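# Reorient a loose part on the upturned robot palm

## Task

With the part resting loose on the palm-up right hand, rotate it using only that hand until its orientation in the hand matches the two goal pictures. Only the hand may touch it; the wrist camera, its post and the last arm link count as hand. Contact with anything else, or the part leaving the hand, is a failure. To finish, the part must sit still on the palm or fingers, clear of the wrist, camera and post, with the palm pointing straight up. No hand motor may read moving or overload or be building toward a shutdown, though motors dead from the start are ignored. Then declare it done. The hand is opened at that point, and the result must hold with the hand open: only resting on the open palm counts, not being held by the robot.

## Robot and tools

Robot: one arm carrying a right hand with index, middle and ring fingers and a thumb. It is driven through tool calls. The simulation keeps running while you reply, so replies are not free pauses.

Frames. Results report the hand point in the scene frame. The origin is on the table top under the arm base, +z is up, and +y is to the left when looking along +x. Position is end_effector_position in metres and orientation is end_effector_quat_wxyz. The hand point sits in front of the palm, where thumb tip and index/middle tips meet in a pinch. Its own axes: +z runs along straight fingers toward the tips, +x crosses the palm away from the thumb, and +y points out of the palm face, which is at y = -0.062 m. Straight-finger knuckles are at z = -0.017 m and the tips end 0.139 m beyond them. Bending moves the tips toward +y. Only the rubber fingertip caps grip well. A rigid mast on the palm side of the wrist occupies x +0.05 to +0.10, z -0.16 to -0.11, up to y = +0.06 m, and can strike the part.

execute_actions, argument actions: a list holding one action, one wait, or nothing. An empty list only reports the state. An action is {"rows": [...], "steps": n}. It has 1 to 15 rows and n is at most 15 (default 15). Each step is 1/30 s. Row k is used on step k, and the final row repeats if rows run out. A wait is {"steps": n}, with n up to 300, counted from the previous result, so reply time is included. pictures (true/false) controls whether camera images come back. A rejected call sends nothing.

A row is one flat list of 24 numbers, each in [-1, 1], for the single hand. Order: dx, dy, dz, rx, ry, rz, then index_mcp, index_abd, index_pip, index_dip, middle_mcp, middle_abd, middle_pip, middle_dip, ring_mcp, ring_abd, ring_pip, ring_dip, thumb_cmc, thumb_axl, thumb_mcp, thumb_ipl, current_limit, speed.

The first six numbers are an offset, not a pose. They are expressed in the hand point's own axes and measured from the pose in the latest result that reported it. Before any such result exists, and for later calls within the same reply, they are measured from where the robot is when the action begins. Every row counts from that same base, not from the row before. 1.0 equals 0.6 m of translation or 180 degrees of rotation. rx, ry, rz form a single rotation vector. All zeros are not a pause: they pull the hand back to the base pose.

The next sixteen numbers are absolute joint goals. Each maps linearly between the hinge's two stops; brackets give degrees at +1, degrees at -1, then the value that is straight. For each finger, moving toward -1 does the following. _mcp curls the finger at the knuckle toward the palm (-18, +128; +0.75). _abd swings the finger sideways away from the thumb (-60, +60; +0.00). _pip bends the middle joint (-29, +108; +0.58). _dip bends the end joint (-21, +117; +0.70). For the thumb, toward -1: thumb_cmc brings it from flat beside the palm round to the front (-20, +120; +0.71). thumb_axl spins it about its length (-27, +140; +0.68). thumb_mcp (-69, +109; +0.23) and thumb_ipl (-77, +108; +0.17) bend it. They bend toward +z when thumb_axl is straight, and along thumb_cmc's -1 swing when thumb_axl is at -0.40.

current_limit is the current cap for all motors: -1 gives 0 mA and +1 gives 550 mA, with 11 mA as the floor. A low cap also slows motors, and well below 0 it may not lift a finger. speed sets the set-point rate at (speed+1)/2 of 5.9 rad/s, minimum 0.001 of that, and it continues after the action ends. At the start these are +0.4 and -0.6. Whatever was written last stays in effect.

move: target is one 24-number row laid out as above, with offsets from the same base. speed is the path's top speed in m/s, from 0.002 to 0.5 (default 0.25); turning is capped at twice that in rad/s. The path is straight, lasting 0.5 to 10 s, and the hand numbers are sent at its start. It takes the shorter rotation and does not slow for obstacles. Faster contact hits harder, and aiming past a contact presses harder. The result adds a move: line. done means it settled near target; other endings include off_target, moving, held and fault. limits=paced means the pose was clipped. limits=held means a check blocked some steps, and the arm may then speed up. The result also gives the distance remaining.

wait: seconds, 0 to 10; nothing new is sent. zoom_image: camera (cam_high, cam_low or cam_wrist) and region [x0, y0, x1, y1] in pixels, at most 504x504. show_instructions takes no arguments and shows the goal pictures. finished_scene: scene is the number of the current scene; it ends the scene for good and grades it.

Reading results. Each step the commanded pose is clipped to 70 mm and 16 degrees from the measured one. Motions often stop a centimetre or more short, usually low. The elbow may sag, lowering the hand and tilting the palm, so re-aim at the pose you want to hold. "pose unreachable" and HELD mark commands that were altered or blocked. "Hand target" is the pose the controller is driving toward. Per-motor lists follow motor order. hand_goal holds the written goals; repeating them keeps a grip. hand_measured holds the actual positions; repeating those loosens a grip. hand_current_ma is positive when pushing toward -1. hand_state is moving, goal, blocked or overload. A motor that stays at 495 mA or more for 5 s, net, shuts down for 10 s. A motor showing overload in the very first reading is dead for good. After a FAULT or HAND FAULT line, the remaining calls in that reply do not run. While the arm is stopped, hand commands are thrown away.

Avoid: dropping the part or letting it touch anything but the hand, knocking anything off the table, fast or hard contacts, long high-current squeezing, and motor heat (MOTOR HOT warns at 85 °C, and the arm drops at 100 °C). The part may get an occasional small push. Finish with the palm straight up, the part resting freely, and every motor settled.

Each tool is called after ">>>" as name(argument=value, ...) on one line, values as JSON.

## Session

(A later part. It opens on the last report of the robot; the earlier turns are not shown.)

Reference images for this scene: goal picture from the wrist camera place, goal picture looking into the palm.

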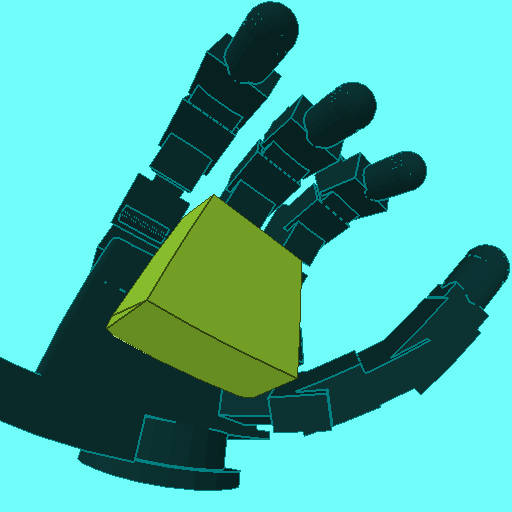

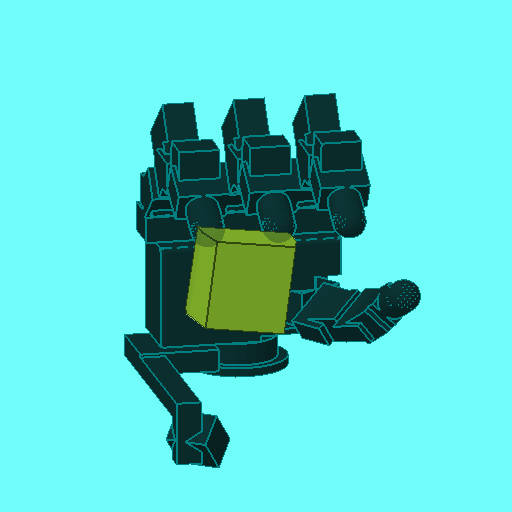

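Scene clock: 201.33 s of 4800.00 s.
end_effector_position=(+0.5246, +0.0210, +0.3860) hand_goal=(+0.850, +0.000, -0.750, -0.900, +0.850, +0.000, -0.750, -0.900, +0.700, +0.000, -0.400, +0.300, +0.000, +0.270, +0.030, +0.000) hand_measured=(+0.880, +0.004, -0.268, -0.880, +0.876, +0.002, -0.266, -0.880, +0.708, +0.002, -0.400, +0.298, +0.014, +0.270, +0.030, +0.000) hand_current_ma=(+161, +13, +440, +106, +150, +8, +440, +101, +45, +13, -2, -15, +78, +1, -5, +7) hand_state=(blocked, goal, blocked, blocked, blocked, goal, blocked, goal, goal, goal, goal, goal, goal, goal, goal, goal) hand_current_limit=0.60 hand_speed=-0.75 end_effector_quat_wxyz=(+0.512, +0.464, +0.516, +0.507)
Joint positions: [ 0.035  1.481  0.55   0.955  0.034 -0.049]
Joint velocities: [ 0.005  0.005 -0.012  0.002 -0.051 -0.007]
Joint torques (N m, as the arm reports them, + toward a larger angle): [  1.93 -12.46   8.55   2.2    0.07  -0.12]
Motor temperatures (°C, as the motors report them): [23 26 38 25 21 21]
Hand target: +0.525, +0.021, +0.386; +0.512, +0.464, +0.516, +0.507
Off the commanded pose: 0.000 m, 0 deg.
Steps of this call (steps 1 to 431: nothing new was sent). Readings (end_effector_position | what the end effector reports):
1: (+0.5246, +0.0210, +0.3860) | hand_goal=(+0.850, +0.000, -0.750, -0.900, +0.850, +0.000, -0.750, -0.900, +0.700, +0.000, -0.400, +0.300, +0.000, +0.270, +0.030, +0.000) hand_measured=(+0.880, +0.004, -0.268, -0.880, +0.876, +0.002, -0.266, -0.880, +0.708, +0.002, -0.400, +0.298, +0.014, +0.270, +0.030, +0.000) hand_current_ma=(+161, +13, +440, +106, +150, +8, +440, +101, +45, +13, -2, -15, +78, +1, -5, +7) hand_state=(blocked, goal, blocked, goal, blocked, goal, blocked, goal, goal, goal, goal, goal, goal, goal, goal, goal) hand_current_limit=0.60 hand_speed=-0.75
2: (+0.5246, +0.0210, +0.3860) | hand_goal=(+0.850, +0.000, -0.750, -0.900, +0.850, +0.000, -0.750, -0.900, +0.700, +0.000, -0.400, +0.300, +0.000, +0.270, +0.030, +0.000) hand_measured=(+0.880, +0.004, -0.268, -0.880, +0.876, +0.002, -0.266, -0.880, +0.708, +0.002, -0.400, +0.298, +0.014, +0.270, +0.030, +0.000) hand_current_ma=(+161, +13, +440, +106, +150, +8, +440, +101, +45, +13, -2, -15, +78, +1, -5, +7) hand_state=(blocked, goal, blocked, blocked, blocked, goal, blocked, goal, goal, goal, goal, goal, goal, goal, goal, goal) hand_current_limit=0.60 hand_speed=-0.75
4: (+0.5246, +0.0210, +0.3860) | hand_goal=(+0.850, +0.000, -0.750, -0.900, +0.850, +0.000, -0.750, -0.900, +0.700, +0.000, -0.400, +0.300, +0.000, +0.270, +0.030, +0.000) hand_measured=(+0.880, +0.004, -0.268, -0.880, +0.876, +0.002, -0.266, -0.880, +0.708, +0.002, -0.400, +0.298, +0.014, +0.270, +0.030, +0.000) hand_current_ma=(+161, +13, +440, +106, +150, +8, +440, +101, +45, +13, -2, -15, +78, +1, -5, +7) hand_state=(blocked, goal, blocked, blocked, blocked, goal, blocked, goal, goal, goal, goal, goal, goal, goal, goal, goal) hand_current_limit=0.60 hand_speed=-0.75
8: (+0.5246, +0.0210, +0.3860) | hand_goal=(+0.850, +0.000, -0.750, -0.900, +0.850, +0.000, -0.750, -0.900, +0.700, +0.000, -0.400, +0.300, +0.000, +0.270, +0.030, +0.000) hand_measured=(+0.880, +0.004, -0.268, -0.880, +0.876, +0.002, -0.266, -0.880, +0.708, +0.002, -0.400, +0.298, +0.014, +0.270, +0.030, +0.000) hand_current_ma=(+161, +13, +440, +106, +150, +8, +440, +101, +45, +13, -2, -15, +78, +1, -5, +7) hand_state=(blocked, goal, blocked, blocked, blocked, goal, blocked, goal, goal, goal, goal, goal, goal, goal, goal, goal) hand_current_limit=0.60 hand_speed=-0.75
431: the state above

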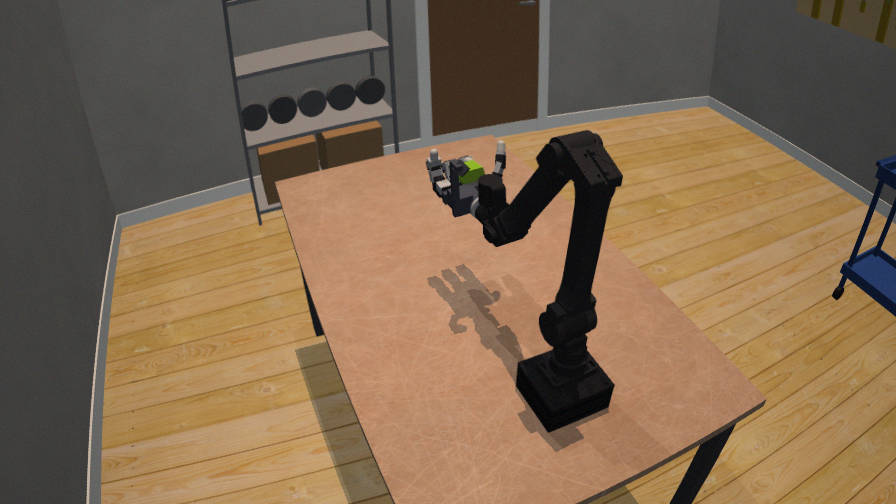

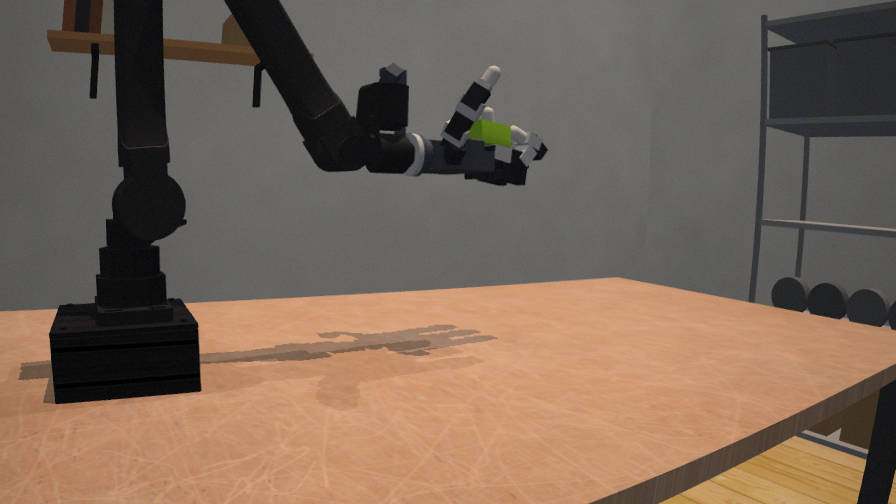

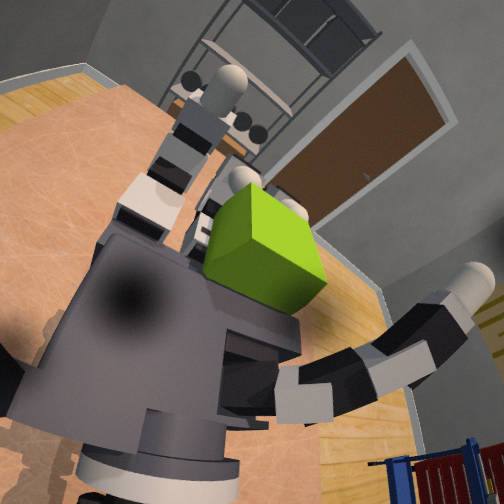

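Repeat the technique: tilt back, hyperextend, relax pip.

>>> move(target=[0,0.05,0,-0.08,0,0,1.0,0,0.0,-0.8,1.0,0,0.0,-0.8,0.7,0,-0.4,0.3,0,0.27,0.03,0,0.7,-0.8], speed=0.15)

>>> move(target=[0,0,0,0,0,0,1.0,0,-0.7,-0.9,1.0,0,-0.7,-0.9,0.7,0,-0.4,0.3,0,0.27,0.03,0,0.7,-0.8])

Scene clock: 206.37 s of 4800.00 s.
end_effector_position=(+0.5126, +0.0215, +0.3928) hand_goal=(+1.000, +0.000, +0.000, -0.800, +1.000, +0.000, +0.000, -0.800, +0.700, +0.000, -0.400, +0.300, +0.000, +0.270, +0.030, +0.000) hand_measured=(+1.000, +0.004, +0.000, -0.804, +1.000, +0.002, +0.000, -0.804, +0.708, +0.002, -0.400, +0.298, +0.014, +0.270, +0.030, +0.000) hand_current_ma=(+1, +13, -4, -19, +1, +8, -4, -19, +46, +13, -2, -15, +78, +1, -5, +7) hand_state=(goal, goal, goal, goal, goal, goal, goal, goal, goal, goal, goal, goal, goal, goal, goal, goal) hand_current_limit=0.70 hand_speed=-0.80 end_effector_quat_wxyz=(+0.549, +0.419, +0.468, +0.551)
Joint positions: [ 0.035  1.61   0.55   1.259  0.026 -0.049]
Joint velocities: [-0.005 -0.005 -0.002  0.022 -0.022 -0.066]
Joint torques (N m, as the arm reports them, + toward a larger angle): [  1.68 -12.03  11.58   3.19  -0.11  -0.17]
Motor temperatures (°C, as the motors report them): [23 26 38 25 21 21]
Hand target: +0.521, +0.022, +0.415; +0.567, +0.397, +0.448, +0.566
Off the commanded pose: 0.026 m, 4 deg.
move: off_target

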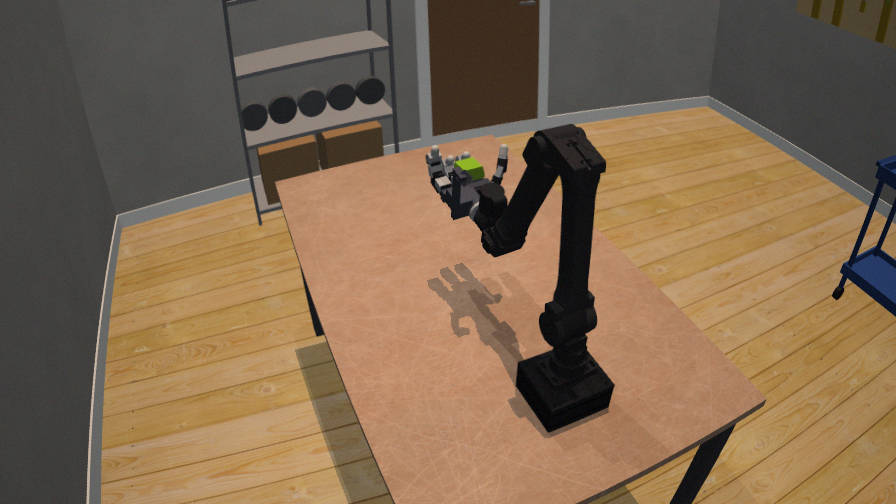

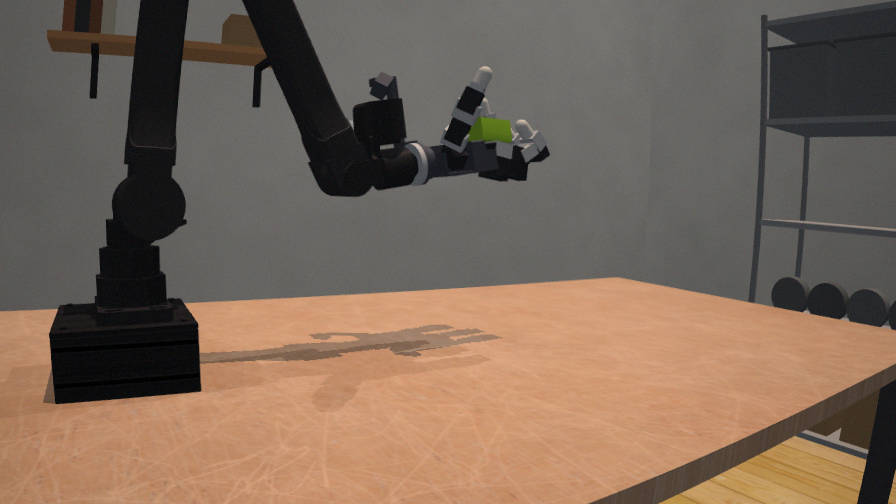

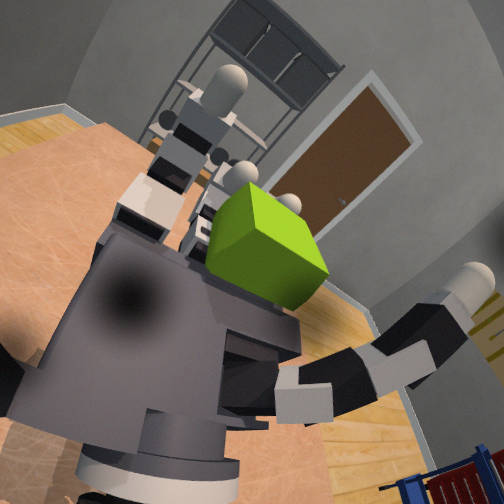

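Scene clock: 208.07 s of 4800.00 s.
end_effector_position=(+0.5126, +0.0215, +0.3928) hand_goal=(+1.000, +0.000, -0.700, -0.900, +1.000, +0.000, -0.700, -0.900, +0.700, +0.000, -0.400, +0.300, +0.000, +0.270, +0.030, +0.000) hand_measured=(+1.000, +0.004, -0.692, -0.898, +1.000, +0.002, -0.692, -0.898, +0.708, +0.002, -0.400, +0.298, +0.014, +0.270, +0.030, +0.000) hand_current_ma=(+1, +13, +36, +11, +1, +8, +39, +11, +46, +13, -2, -15, +78, +1, -5, +7) hand_state=(goal, goal, goal, goal, goal, goal, goal, goal, goal, goal, goal, goal, goal, goal, goal, goal) hand_current_limit=0.70 hand_speed=-0.80 end_effector_quat_wxyz=(+0.549, +0.419, +0.468, +0.551)
Joint positions: [ 0.035  1.61   0.55   1.259  0.026 -0.049]
Joint velocities: [ 0.005  0.005 -0.012  0.007 -0.051  0.037]
Joint torques (N m, as the arm reports them, + toward a larger angle): [  1.8  -13.38   7.21   2.07   0.05  -0.11]
Motor temperatures (°C, as the motors report them): [23 26 37 25 21 21]
Hand target: +0.513, +0.022, +0.393; +0.549, +0.419, +0.468, +0.551
Off the commanded pose: 0.000 m, 0 deg.
move: done

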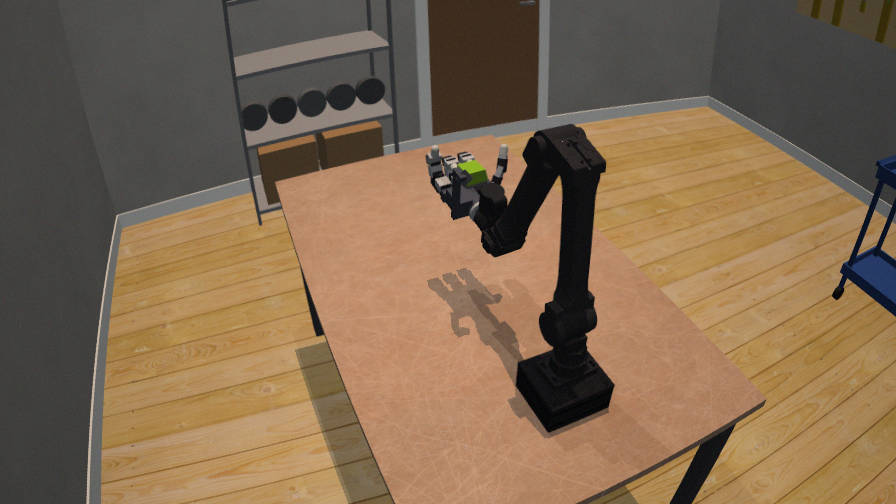

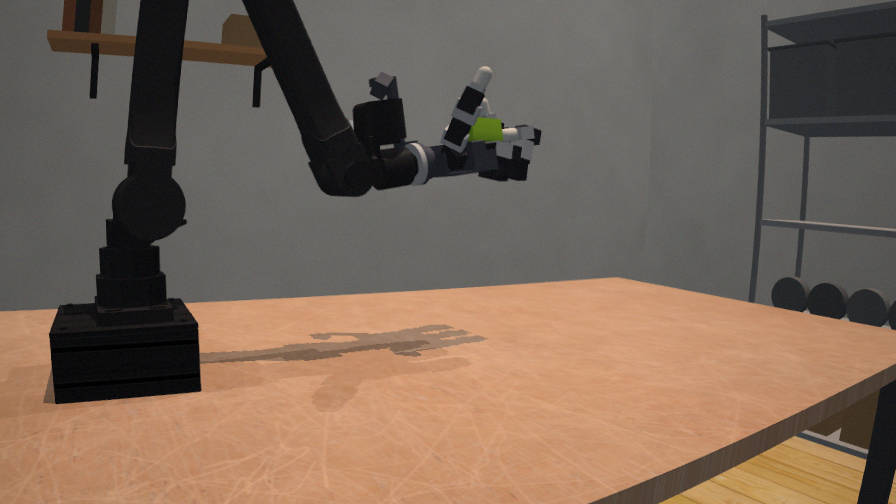

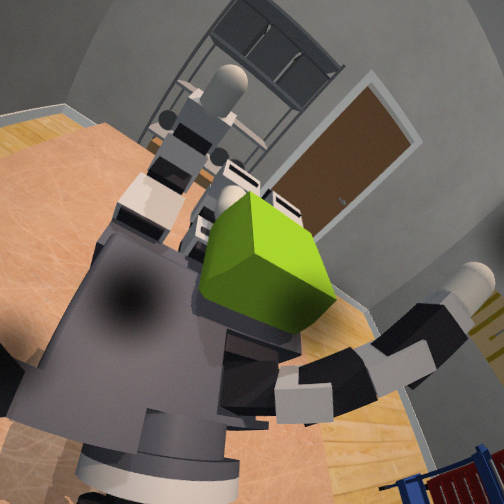

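Over the step. Push further.

>>> move(target=[0,0,0,0,0,0,0.45,0,-0.82,-0.6,0.45,0,-0.82,-0.6,0.7,0,-0.4,0.3,0.1,0.27,0.03,0,0.6,-0.8])

Scene clock: 211.87 s of 4800.00 s.
end_effector_position=(+0.5126, +0.0215, +0.3928) hand_goal=(+0.450, +0.000, -0.820, -0.600, +0.450, +0.000, -0.820, -0.600, +0.700, +0.000, -0.400, +0.300, +0.100, +0.270, +0.030, +0.000) hand_measured=(+0.576, +0.008, -0.794, -0.602, +0.550, +0.008, -0.788, -0.600, +0.708, +0.002, -0.400, +0.298, +0.110, +0.270, +0.030, +0.000) hand_current_ma=(+439, +39, +132, -12, +437, +34, +160, -5, +46, +13, -2, -15, +60, +1, -4, +7) hand_state=(blocked, goal, blocked, goal, blocked, goal, blocked, goal, goal, goal, goal, goal, goal, goal, goal, goal) hand_current_limit=0.60 hand_speed=-0.80 end_effector_quat_wxyz=(+0.549, +0.419, +0.468, +0.551)
Joint positions: [ 0.035  1.61   0.55   1.259  0.026 -0.049]
Joint velocities: [-0.024 -0.024 -0.012  0.007  0.022 -0.051]
Joint torques (N m, as the arm reports them, + toward a larger angle): [  2.21 -13.63   7.23   2.12   0.05  -0.11]
Motor temperatures (°C, as the motors report them): [23 26 37 25 21 21]
Hand target: +0.513, +0.022, +0.393; +0.549, +0.419, +0.468, +0.551
Off the commanded pose: 0.000 m, 0 deg.
move: done

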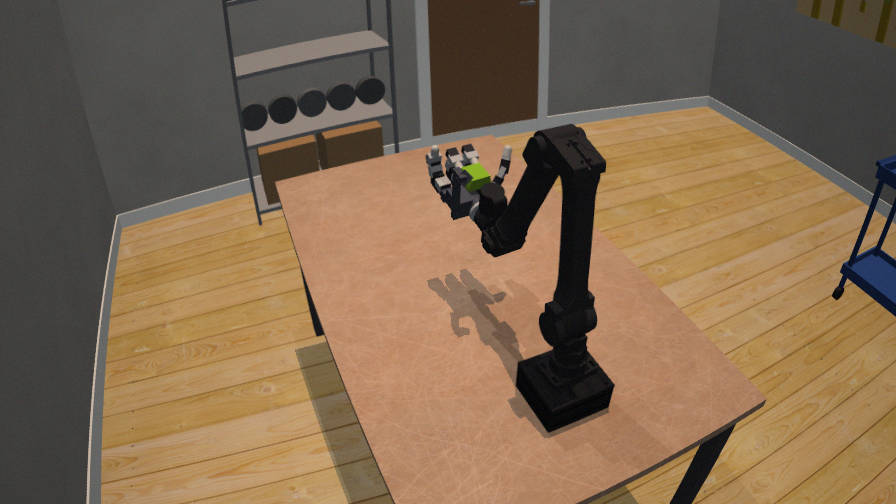

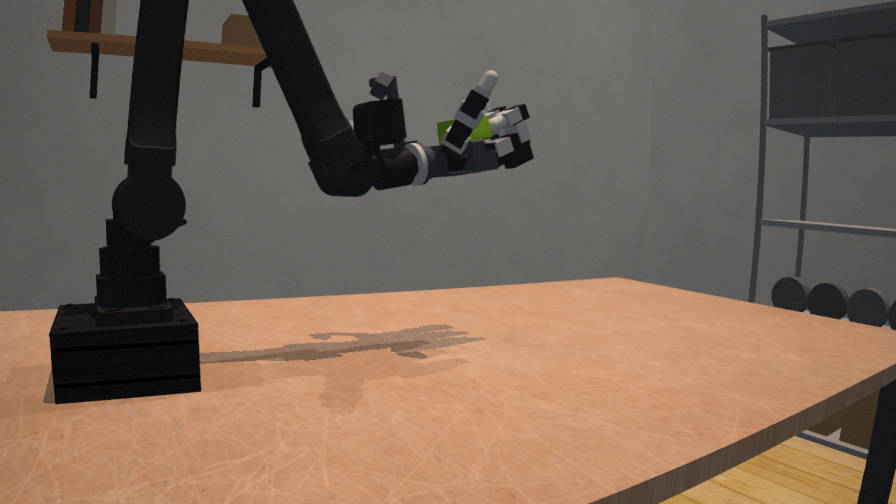

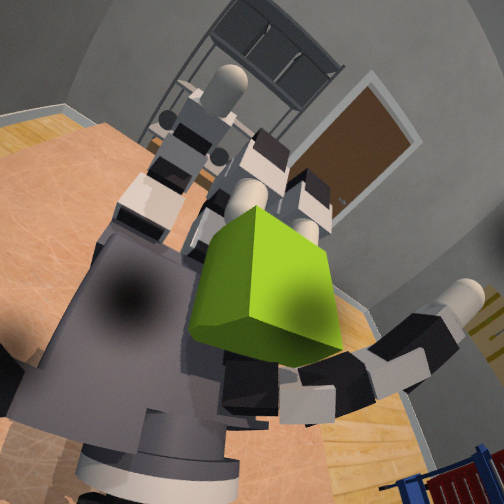

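>>> move(target=[0,0,0,0,0,0,0.62,0,-0.8,-0.6,0.62,0,-0.8,-0.6,0.7,0,-0.4,0.3,0.3,0.6,-0.4,-0.1,0.6,-0.7])

>>> move(target=[0,0,0,0,0,0,0.62,0,-0.8,-0.6,0.62,0,-0.8,-0.6,0.7,0,-0.4,0.3,-0.45,0.6,-0.4,-0.1,0.6,-0.8])

Scene clock: 217.37 s of 4800.00 s.
end_effector_position=(+0.5126, +0.0215, +0.3928) hand_goal=(+0.620, +0.000, -0.800, -0.600, +0.620, +0.000, -0.800, -0.600, +0.700, +0.000, -0.400, +0.300, +0.300, +0.600, -0.400, -0.100) hand_measured=(+0.626, +0.004, -0.798, -0.602, +0.624, +0.004, -0.798, -0.600, +0.708, +0.002, -0.400, +0.298, +0.306, +0.602, -0.400, -0.098) hand_current_ma=(+33, +15, +7, -12, +27, +15, +7, -1, +46, +13, -2, -15, +30, +14, +2, +8) hand_state=(goal, goal, goal, goal, goal, goal, goal, goal, goal, goal, goal, goal, goal, goal, goal, goal) hand_current_limit=0.60 hand_speed=-0.70 end_effector_quat_wxyz=(+0.549, +0.419, +0.468, +0.551)
Joint positions: [ 0.035  1.61   0.55   1.259  0.026 -0.049]
Joint velocities: [-0.015  0.005 -0.002 -0.022  0.037 -0.066]
Joint torques (N m, as the arm reports them, + toward a larger angle): [  2.02 -13.89   7.23   2.13   0.03  -0.11]
Motor temperatures (°C, as the motors report them): [23 26 37 25 21 21]
Hand target: +0.513, +0.022, +0.393; +0.549, +0.419, +0.468, +0.551
Off the commanded pose: 0.000 m, 0 deg.
move: done

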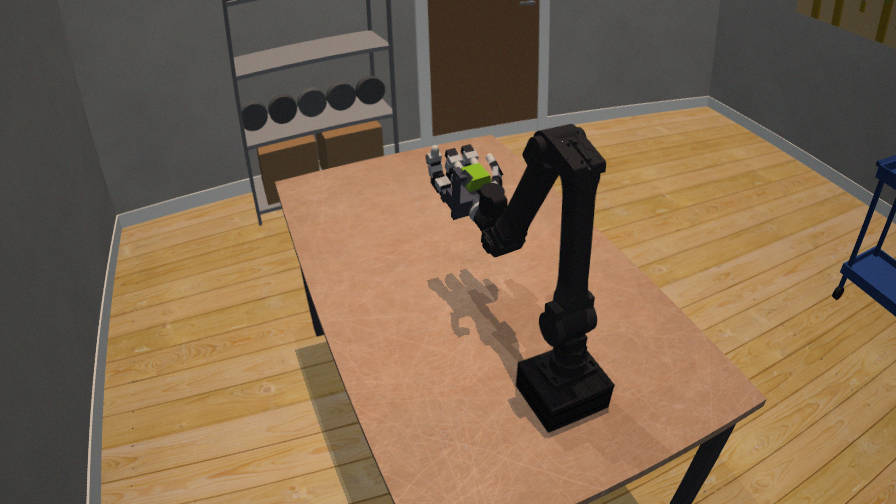

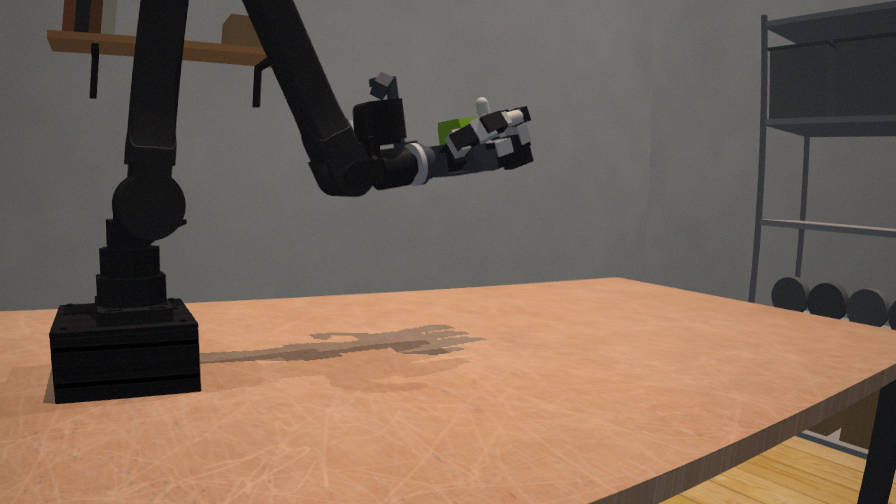

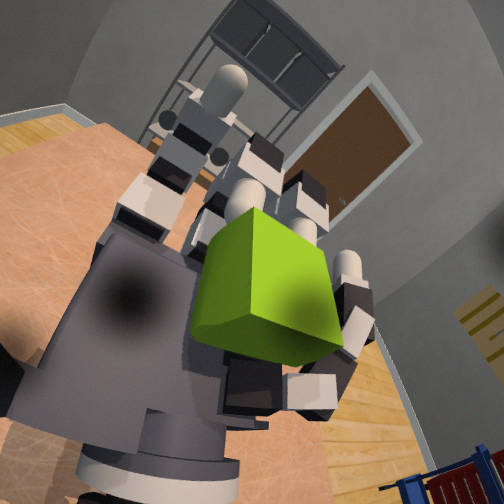

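Scene clock: 219.20 s of 4800.00 s.
end_effector_position=(+0.5126, +0.0215, +0.3928) hand_goal=(+0.620, +0.000, -0.800, -0.600, +0.620, +0.000, -0.800, -0.600, +0.700, +0.000, -0.400, +0.300, -0.450, +0.600, -0.400, -0.100) hand_measured=(+0.626, +0.004, -0.798, -0.602, +0.624, +0.004, -0.798, -0.600, +0.708, +0.002, -0.400, +0.298, -0.442, +0.602, -0.402, -0.100) hand_current_ma=(+33, +15, +7, -12, +27, +15, +7, -1, +46, +13, -2, -15, +39, +15, -13, +4) hand_state=(goal, goal, goal, goal, goal, goal, goal, goal, goal, goal, goal, goal, goal, goal, goal, goal) hand_current_limit=0.60 hand_speed=-0.80 end_effector_quat_wxyz=(+0.549, +0.419, +0.468, +0.551)
Joint positions: [ 0.035  1.61   0.55   1.259  0.026 -0.049]
Joint velocities: [-0.005  0.015 -0.002 -0.007  0.037 -0.022]
Joint torques (N m, as the arm reports them, + toward a larger angle): [  2.19 -13.48   7.23   2.12   0.06  -0.08]
Motor temperatures (°C, as the motors report them): [23 26 37 25 21 21]
Hand target: +0.513, +0.022, +0.393; +0.549, +0.419, +0.468, +0.551
Off the commanded pose: 0.000 m, 0 deg.
move: done

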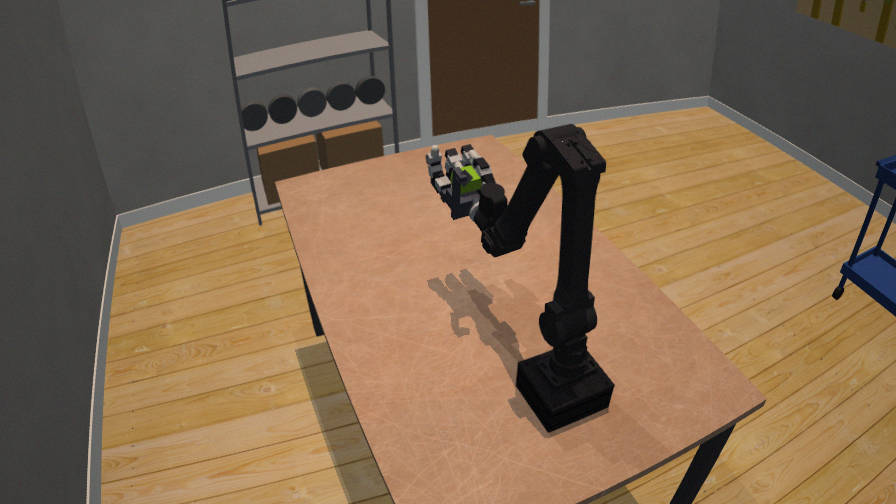

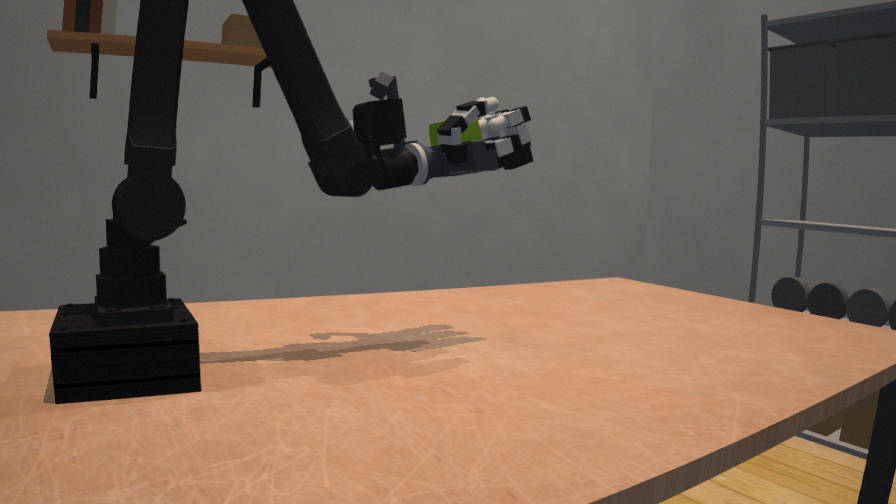

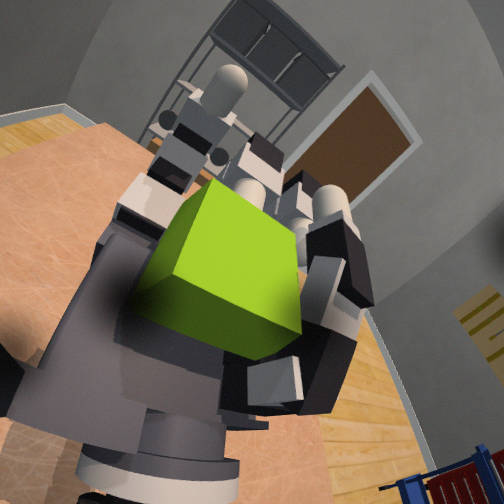

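>>> move(target=[0,0,0,0,0,0,0.35,0.1,-0.84,-0.55,0.35,0,-0.84,-0.55,0.6,-0.1,-0.8,-0.6,0.0,0.6,-0.3,-0.1,0.6,-0.8])

Scene clock: 226.63 s of 4800.00 s.
end_effector_position=(+0.5126, +0.0215, +0.3928) hand_goal=(+0.350, +0.100, -0.840, -0.550, +0.350, +0.000, -0.840, -0.550, +0.600, -0.100, -0.800, -0.600, +0.000, +0.600, -0.300, -0.100) hand_measured=(+0.366, +0.096, -0.840, -0.554, +0.396, +0.018, -0.820, -0.548, +0.616, -0.098, -0.798, -0.598, +0.006, +0.598, -0.308, -0.100) hand_current_ma=(+84, -15, +3, -19, +267, +80, +99, +6, +95, +13, +7, +12, +29, -14, -51, +3) hand_state=(goal, goal, goal, goal, blocked, goal, goal, goal, goal, goal, goal, goal, goal, goal, goal, goal) hand_current_limit=0.60 hand_speed=-0.80 end_effector_quat_wxyz=(+0.549, +0.419, +0.468, +0.551)
Joint positions: [ 0.035  1.61   0.55   1.259  0.026 -0.049]
Joint velocities: [-0.015 -0.005 -0.012 -0.027  0.037 -0.022]
Joint torques (N m, as the arm reports them, + toward a larger angle): [  1.88 -13.13   7.2    2.08   0.04  -0.11]
Motor temperatures (°C, as the motors report them): [23 26 36 25 21 21]
Hand target: +0.513, +0.022, +0.393; +0.549, +0.419, +0.468, +0.551
Off the commanded pose: 0.000 m, 0 deg.
move: done

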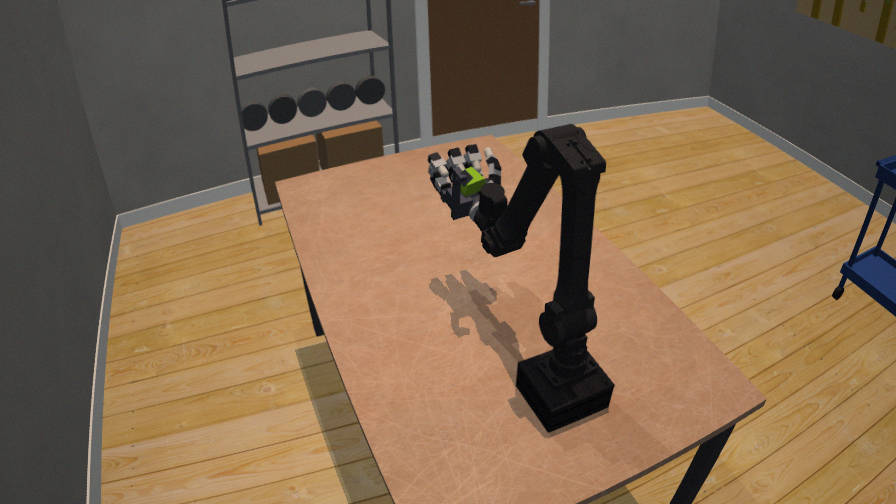

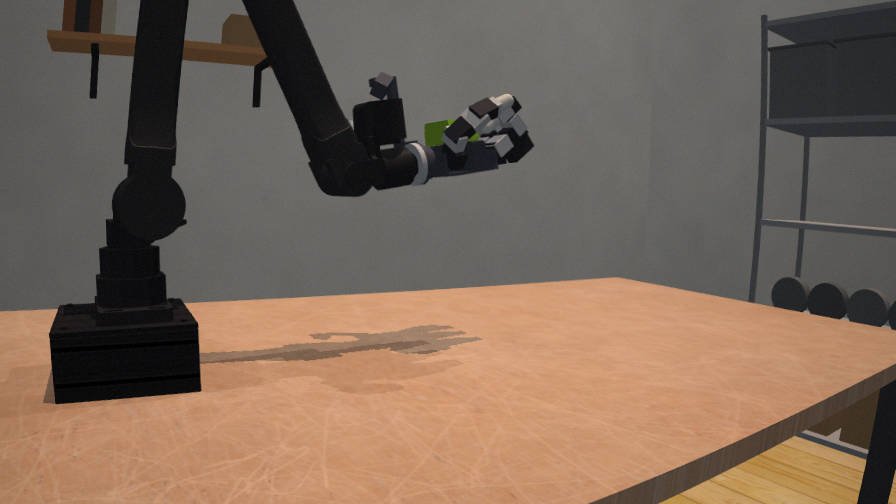

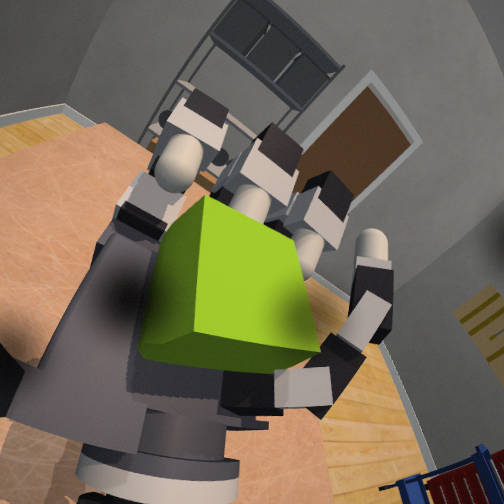

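It rotated CCW around the thumb base; push with thumb again, further.

>>> move(target=[0,0,0,0,0,0,0.4,0.1,-0.84,-0.55,0.5,0,-0.82,-0.55,0.6,0,-0.8,-0.6,-0.6,0.6,-0.2,-0.1,0.6,-0.8])

Scene clock: 232.03 s of 4800.00 s.
end_effector_position=(+0.5126, +0.0215, +0.3928) hand_goal=(+0.400, +0.100, -0.840, -0.550, +0.500, +0.000, -0.820, -0.550, +0.600, +0.000, -0.800, -0.600, -0.600, +0.600, -0.200, -0.100) hand_measured=(+0.404, +0.096, -0.840, -0.554, +0.504, +0.004, -0.820, -0.550, +0.616, -0.002, -0.798, -0.598, -0.596, +0.600, -0.206, -0.100) hand_current_ma=(+20, -15, +3, -19, +22, +15, +5, -4, +95, -15, +7, +12, +26, -3, -48, +3) hand_state=(goal, goal, goal, goal, goal, goal, goal, goal, goal, goal, goal, goal, goal, goal, goal, goal) hand_current_limit=0.60 hand_speed=-0.80 end_effector_quat_wxyz=(+0.549, +0.419, +0.468, +0.551)
Joint positions: [ 0.035  1.61   0.55   1.259  0.026 -0.049]
Joint velocities: [ 0.015  0.005  0.017 -0.007 -0.022  0.066]
Joint torques (N m, as the arm reports them, + toward a larger angle): [  2.07 -13.53   7.24   2.03   0.05  -0.05]
Motor temperatures (°C, as the motors report them): [23 26 36 25 21 21]
Hand target: +0.513, +0.022, +0.393; +0.549, +0.419, +0.468, +0.551
Off the commanded pose: 0.000 m, 0 deg.
move: done

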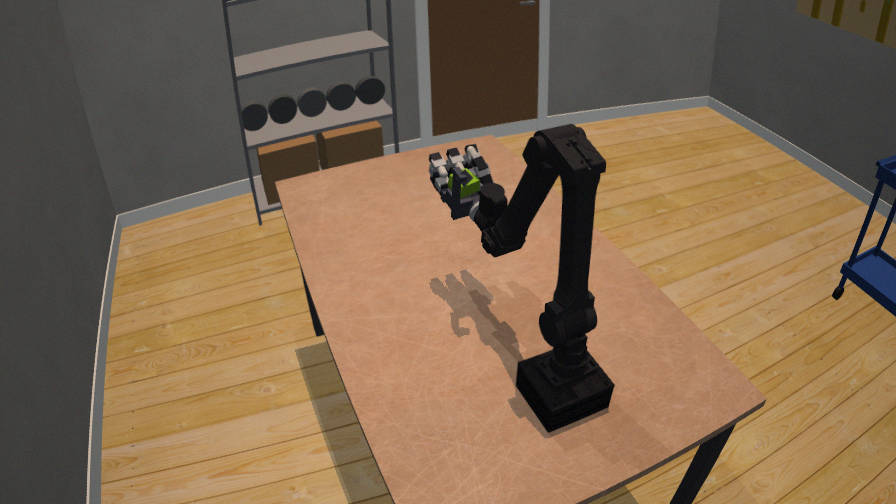

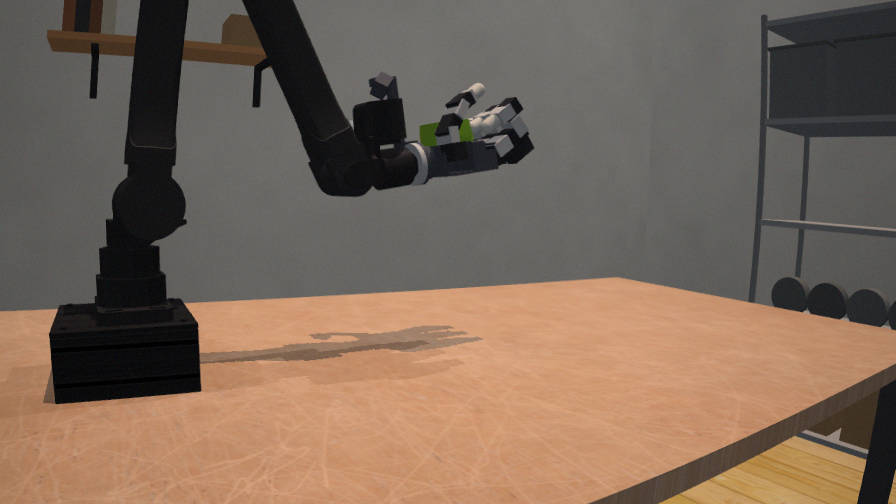

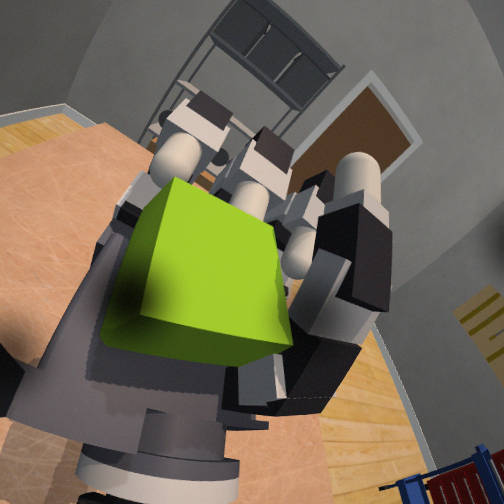

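>>> move(target=[0,0,0,0,0,0,0.5,0.0,-0.84,-0.55,0.25,-0.1,-0.83,-0.48,0.7,0,-0.7,-0.6,-0.45,0.6,-0.2,-0.1,0.6,-0.8])

Scene clock: 238.17 s of 4800.00 s.
end_effector_position=(+0.5126, +0.0215, +0.3928) hand_goal=(+0.500, +0.000, -0.840, -0.550, +0.250, -0.100, -0.830, -0.480, +0.700, +0.000, -0.700, -0.600, -0.450, +0.600, -0.200, -0.100) hand_measured=(+0.504, +0.004, -0.840, -0.554, +0.424, -0.084, -0.812, -0.496, +0.704, -0.002, -0.704, -0.598, -0.450, +0.592, -0.206, -0.100) hand_current_ma=(+25, +15, +3, -19, +440, +69, +91, -82, +30, -14, -23, +12, +2, -52, -48, +3) hand_state=(goal, goal, goal, goal, blocked, goal, goal, goal, goal, goal, goal, goal, goal, goal, goal, goal) hand_current_limit=0.60 hand_speed=-0.80 end_effector_quat_wxyz=(+0.549, +0.419, +0.468, +0.551)
Joint positions: [ 0.035  1.61   0.55   1.259  0.026 -0.049]
Joint velocities: [-0.005 -0.015  0.007  0.002  0.037 -0.007]
Joint torques (N m, as the arm reports them, + toward a larger angle): [  2.03 -13.43   7.16   2.01   0.06  -0.07]
Motor temperatures (°C, as the motors report them): [23 26 36 25 21 21]
Hand target: +0.513, +0.022, +0.393; +0.549, +0.419, +0.468, +0.551
Off the commanded pose: 0.000 m, 0 deg.
move: done

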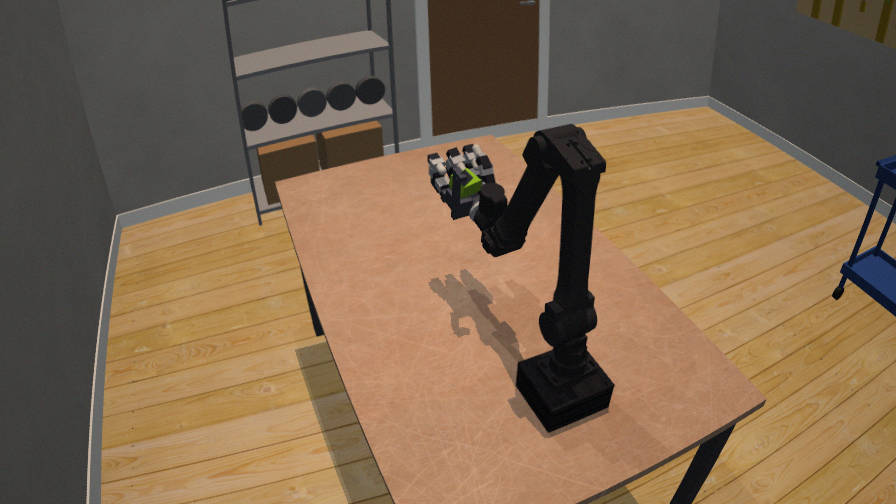

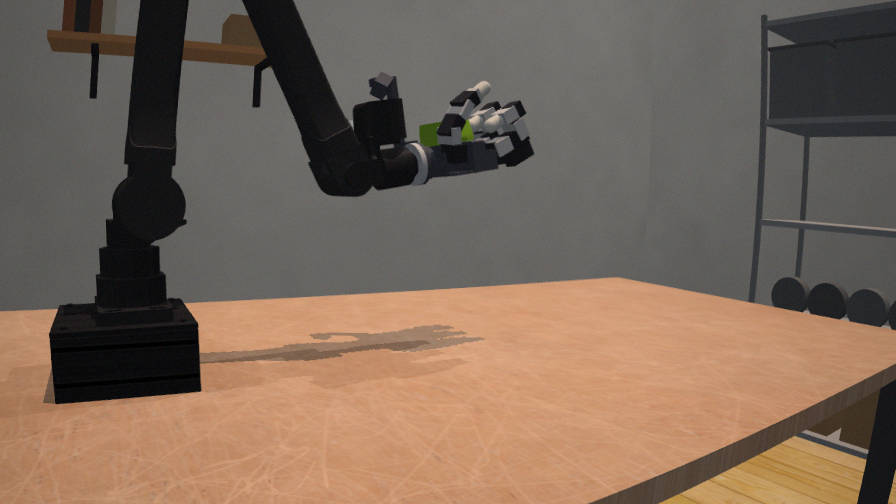

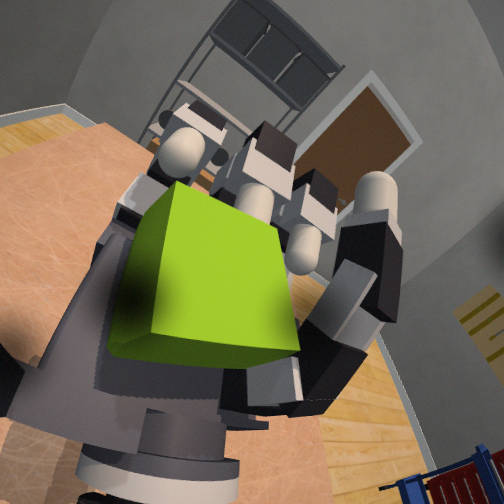

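>>> move(target=[0,0,0,0,0,0,0.5,0.0,-0.84,-0.55,0.36,-0.2,-0.83,-0.48,0.7,0,-0.7,-0.6,-0.8,0.6,0.0,-0.1,0.6,-0.8])

Scene clock: 243.27 s of 4800.00 s.
end_effector_position=(+0.5126, +0.0215, +0.3928) hand_goal=(+0.500, +0.000, -0.840, -0.550, +0.360, -0.200, -0.830, -0.480, +0.700, +0.000, -0.700, -0.600, -0.800, +0.600, +0.000, -0.100) hand_measured=(+0.504, +0.004, -0.840, -0.554, +0.442, -0.174, -0.788, -0.506, +0.704, -0.002, -0.704, -0.598, -0.712, +0.578, -0.002, -0.100) hand_current_ma=(+25, +15, +3, -19, +440, +112, +208, -137, +30, -14, -23, +12, +440, -141, -9, +3) hand_state=(goal, goal, goal, goal, blocked, blocked, blocked, blocked, goal, goal, goal, goal, blocked, blocked, goal, goal) hand_current_limit=0.60 hand_speed=-0.80 end_effector_quat_wxyz=(+0.549, +0.419, +0.468, +0.551)
Joint positions: [ 0.035  1.61   0.55   1.259  0.026 -0.049]
Joint velocities: [-0.015 -0.024  0.002 -0.007  0.007  0.051]
Joint torques (N m, as the arm reports them, + toward a larger angle): [  1.62 -13.4    7.27   2.07   0.05  -0.04]
Motor temperatures (°C, as the motors report them): [23 26 36 25 21 21]
Hand target: +0.513, +0.022, +0.393; +0.549, +0.419, +0.468, +0.551
Off the commanded pose: 0.000 m, 0 deg.
move: done

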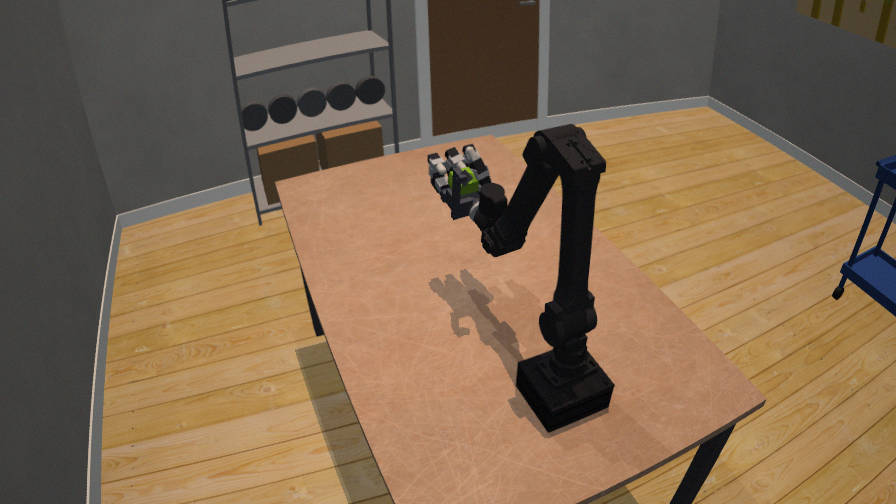

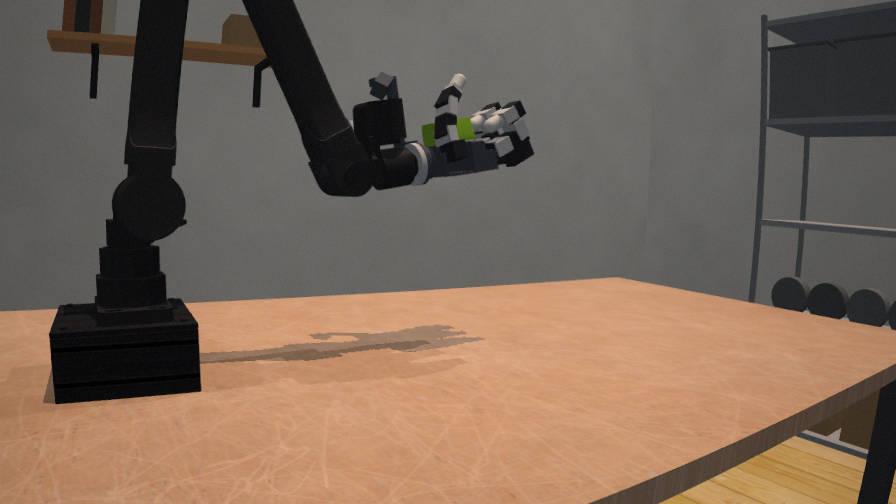

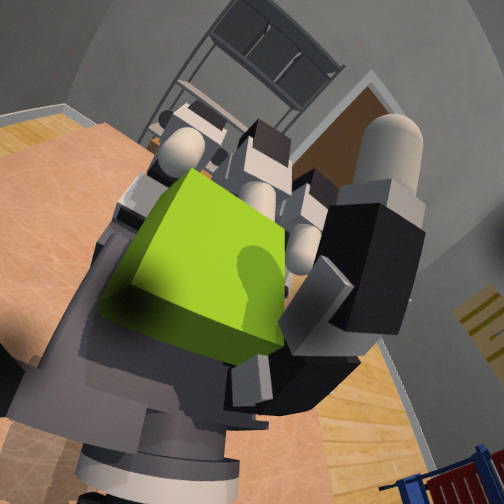

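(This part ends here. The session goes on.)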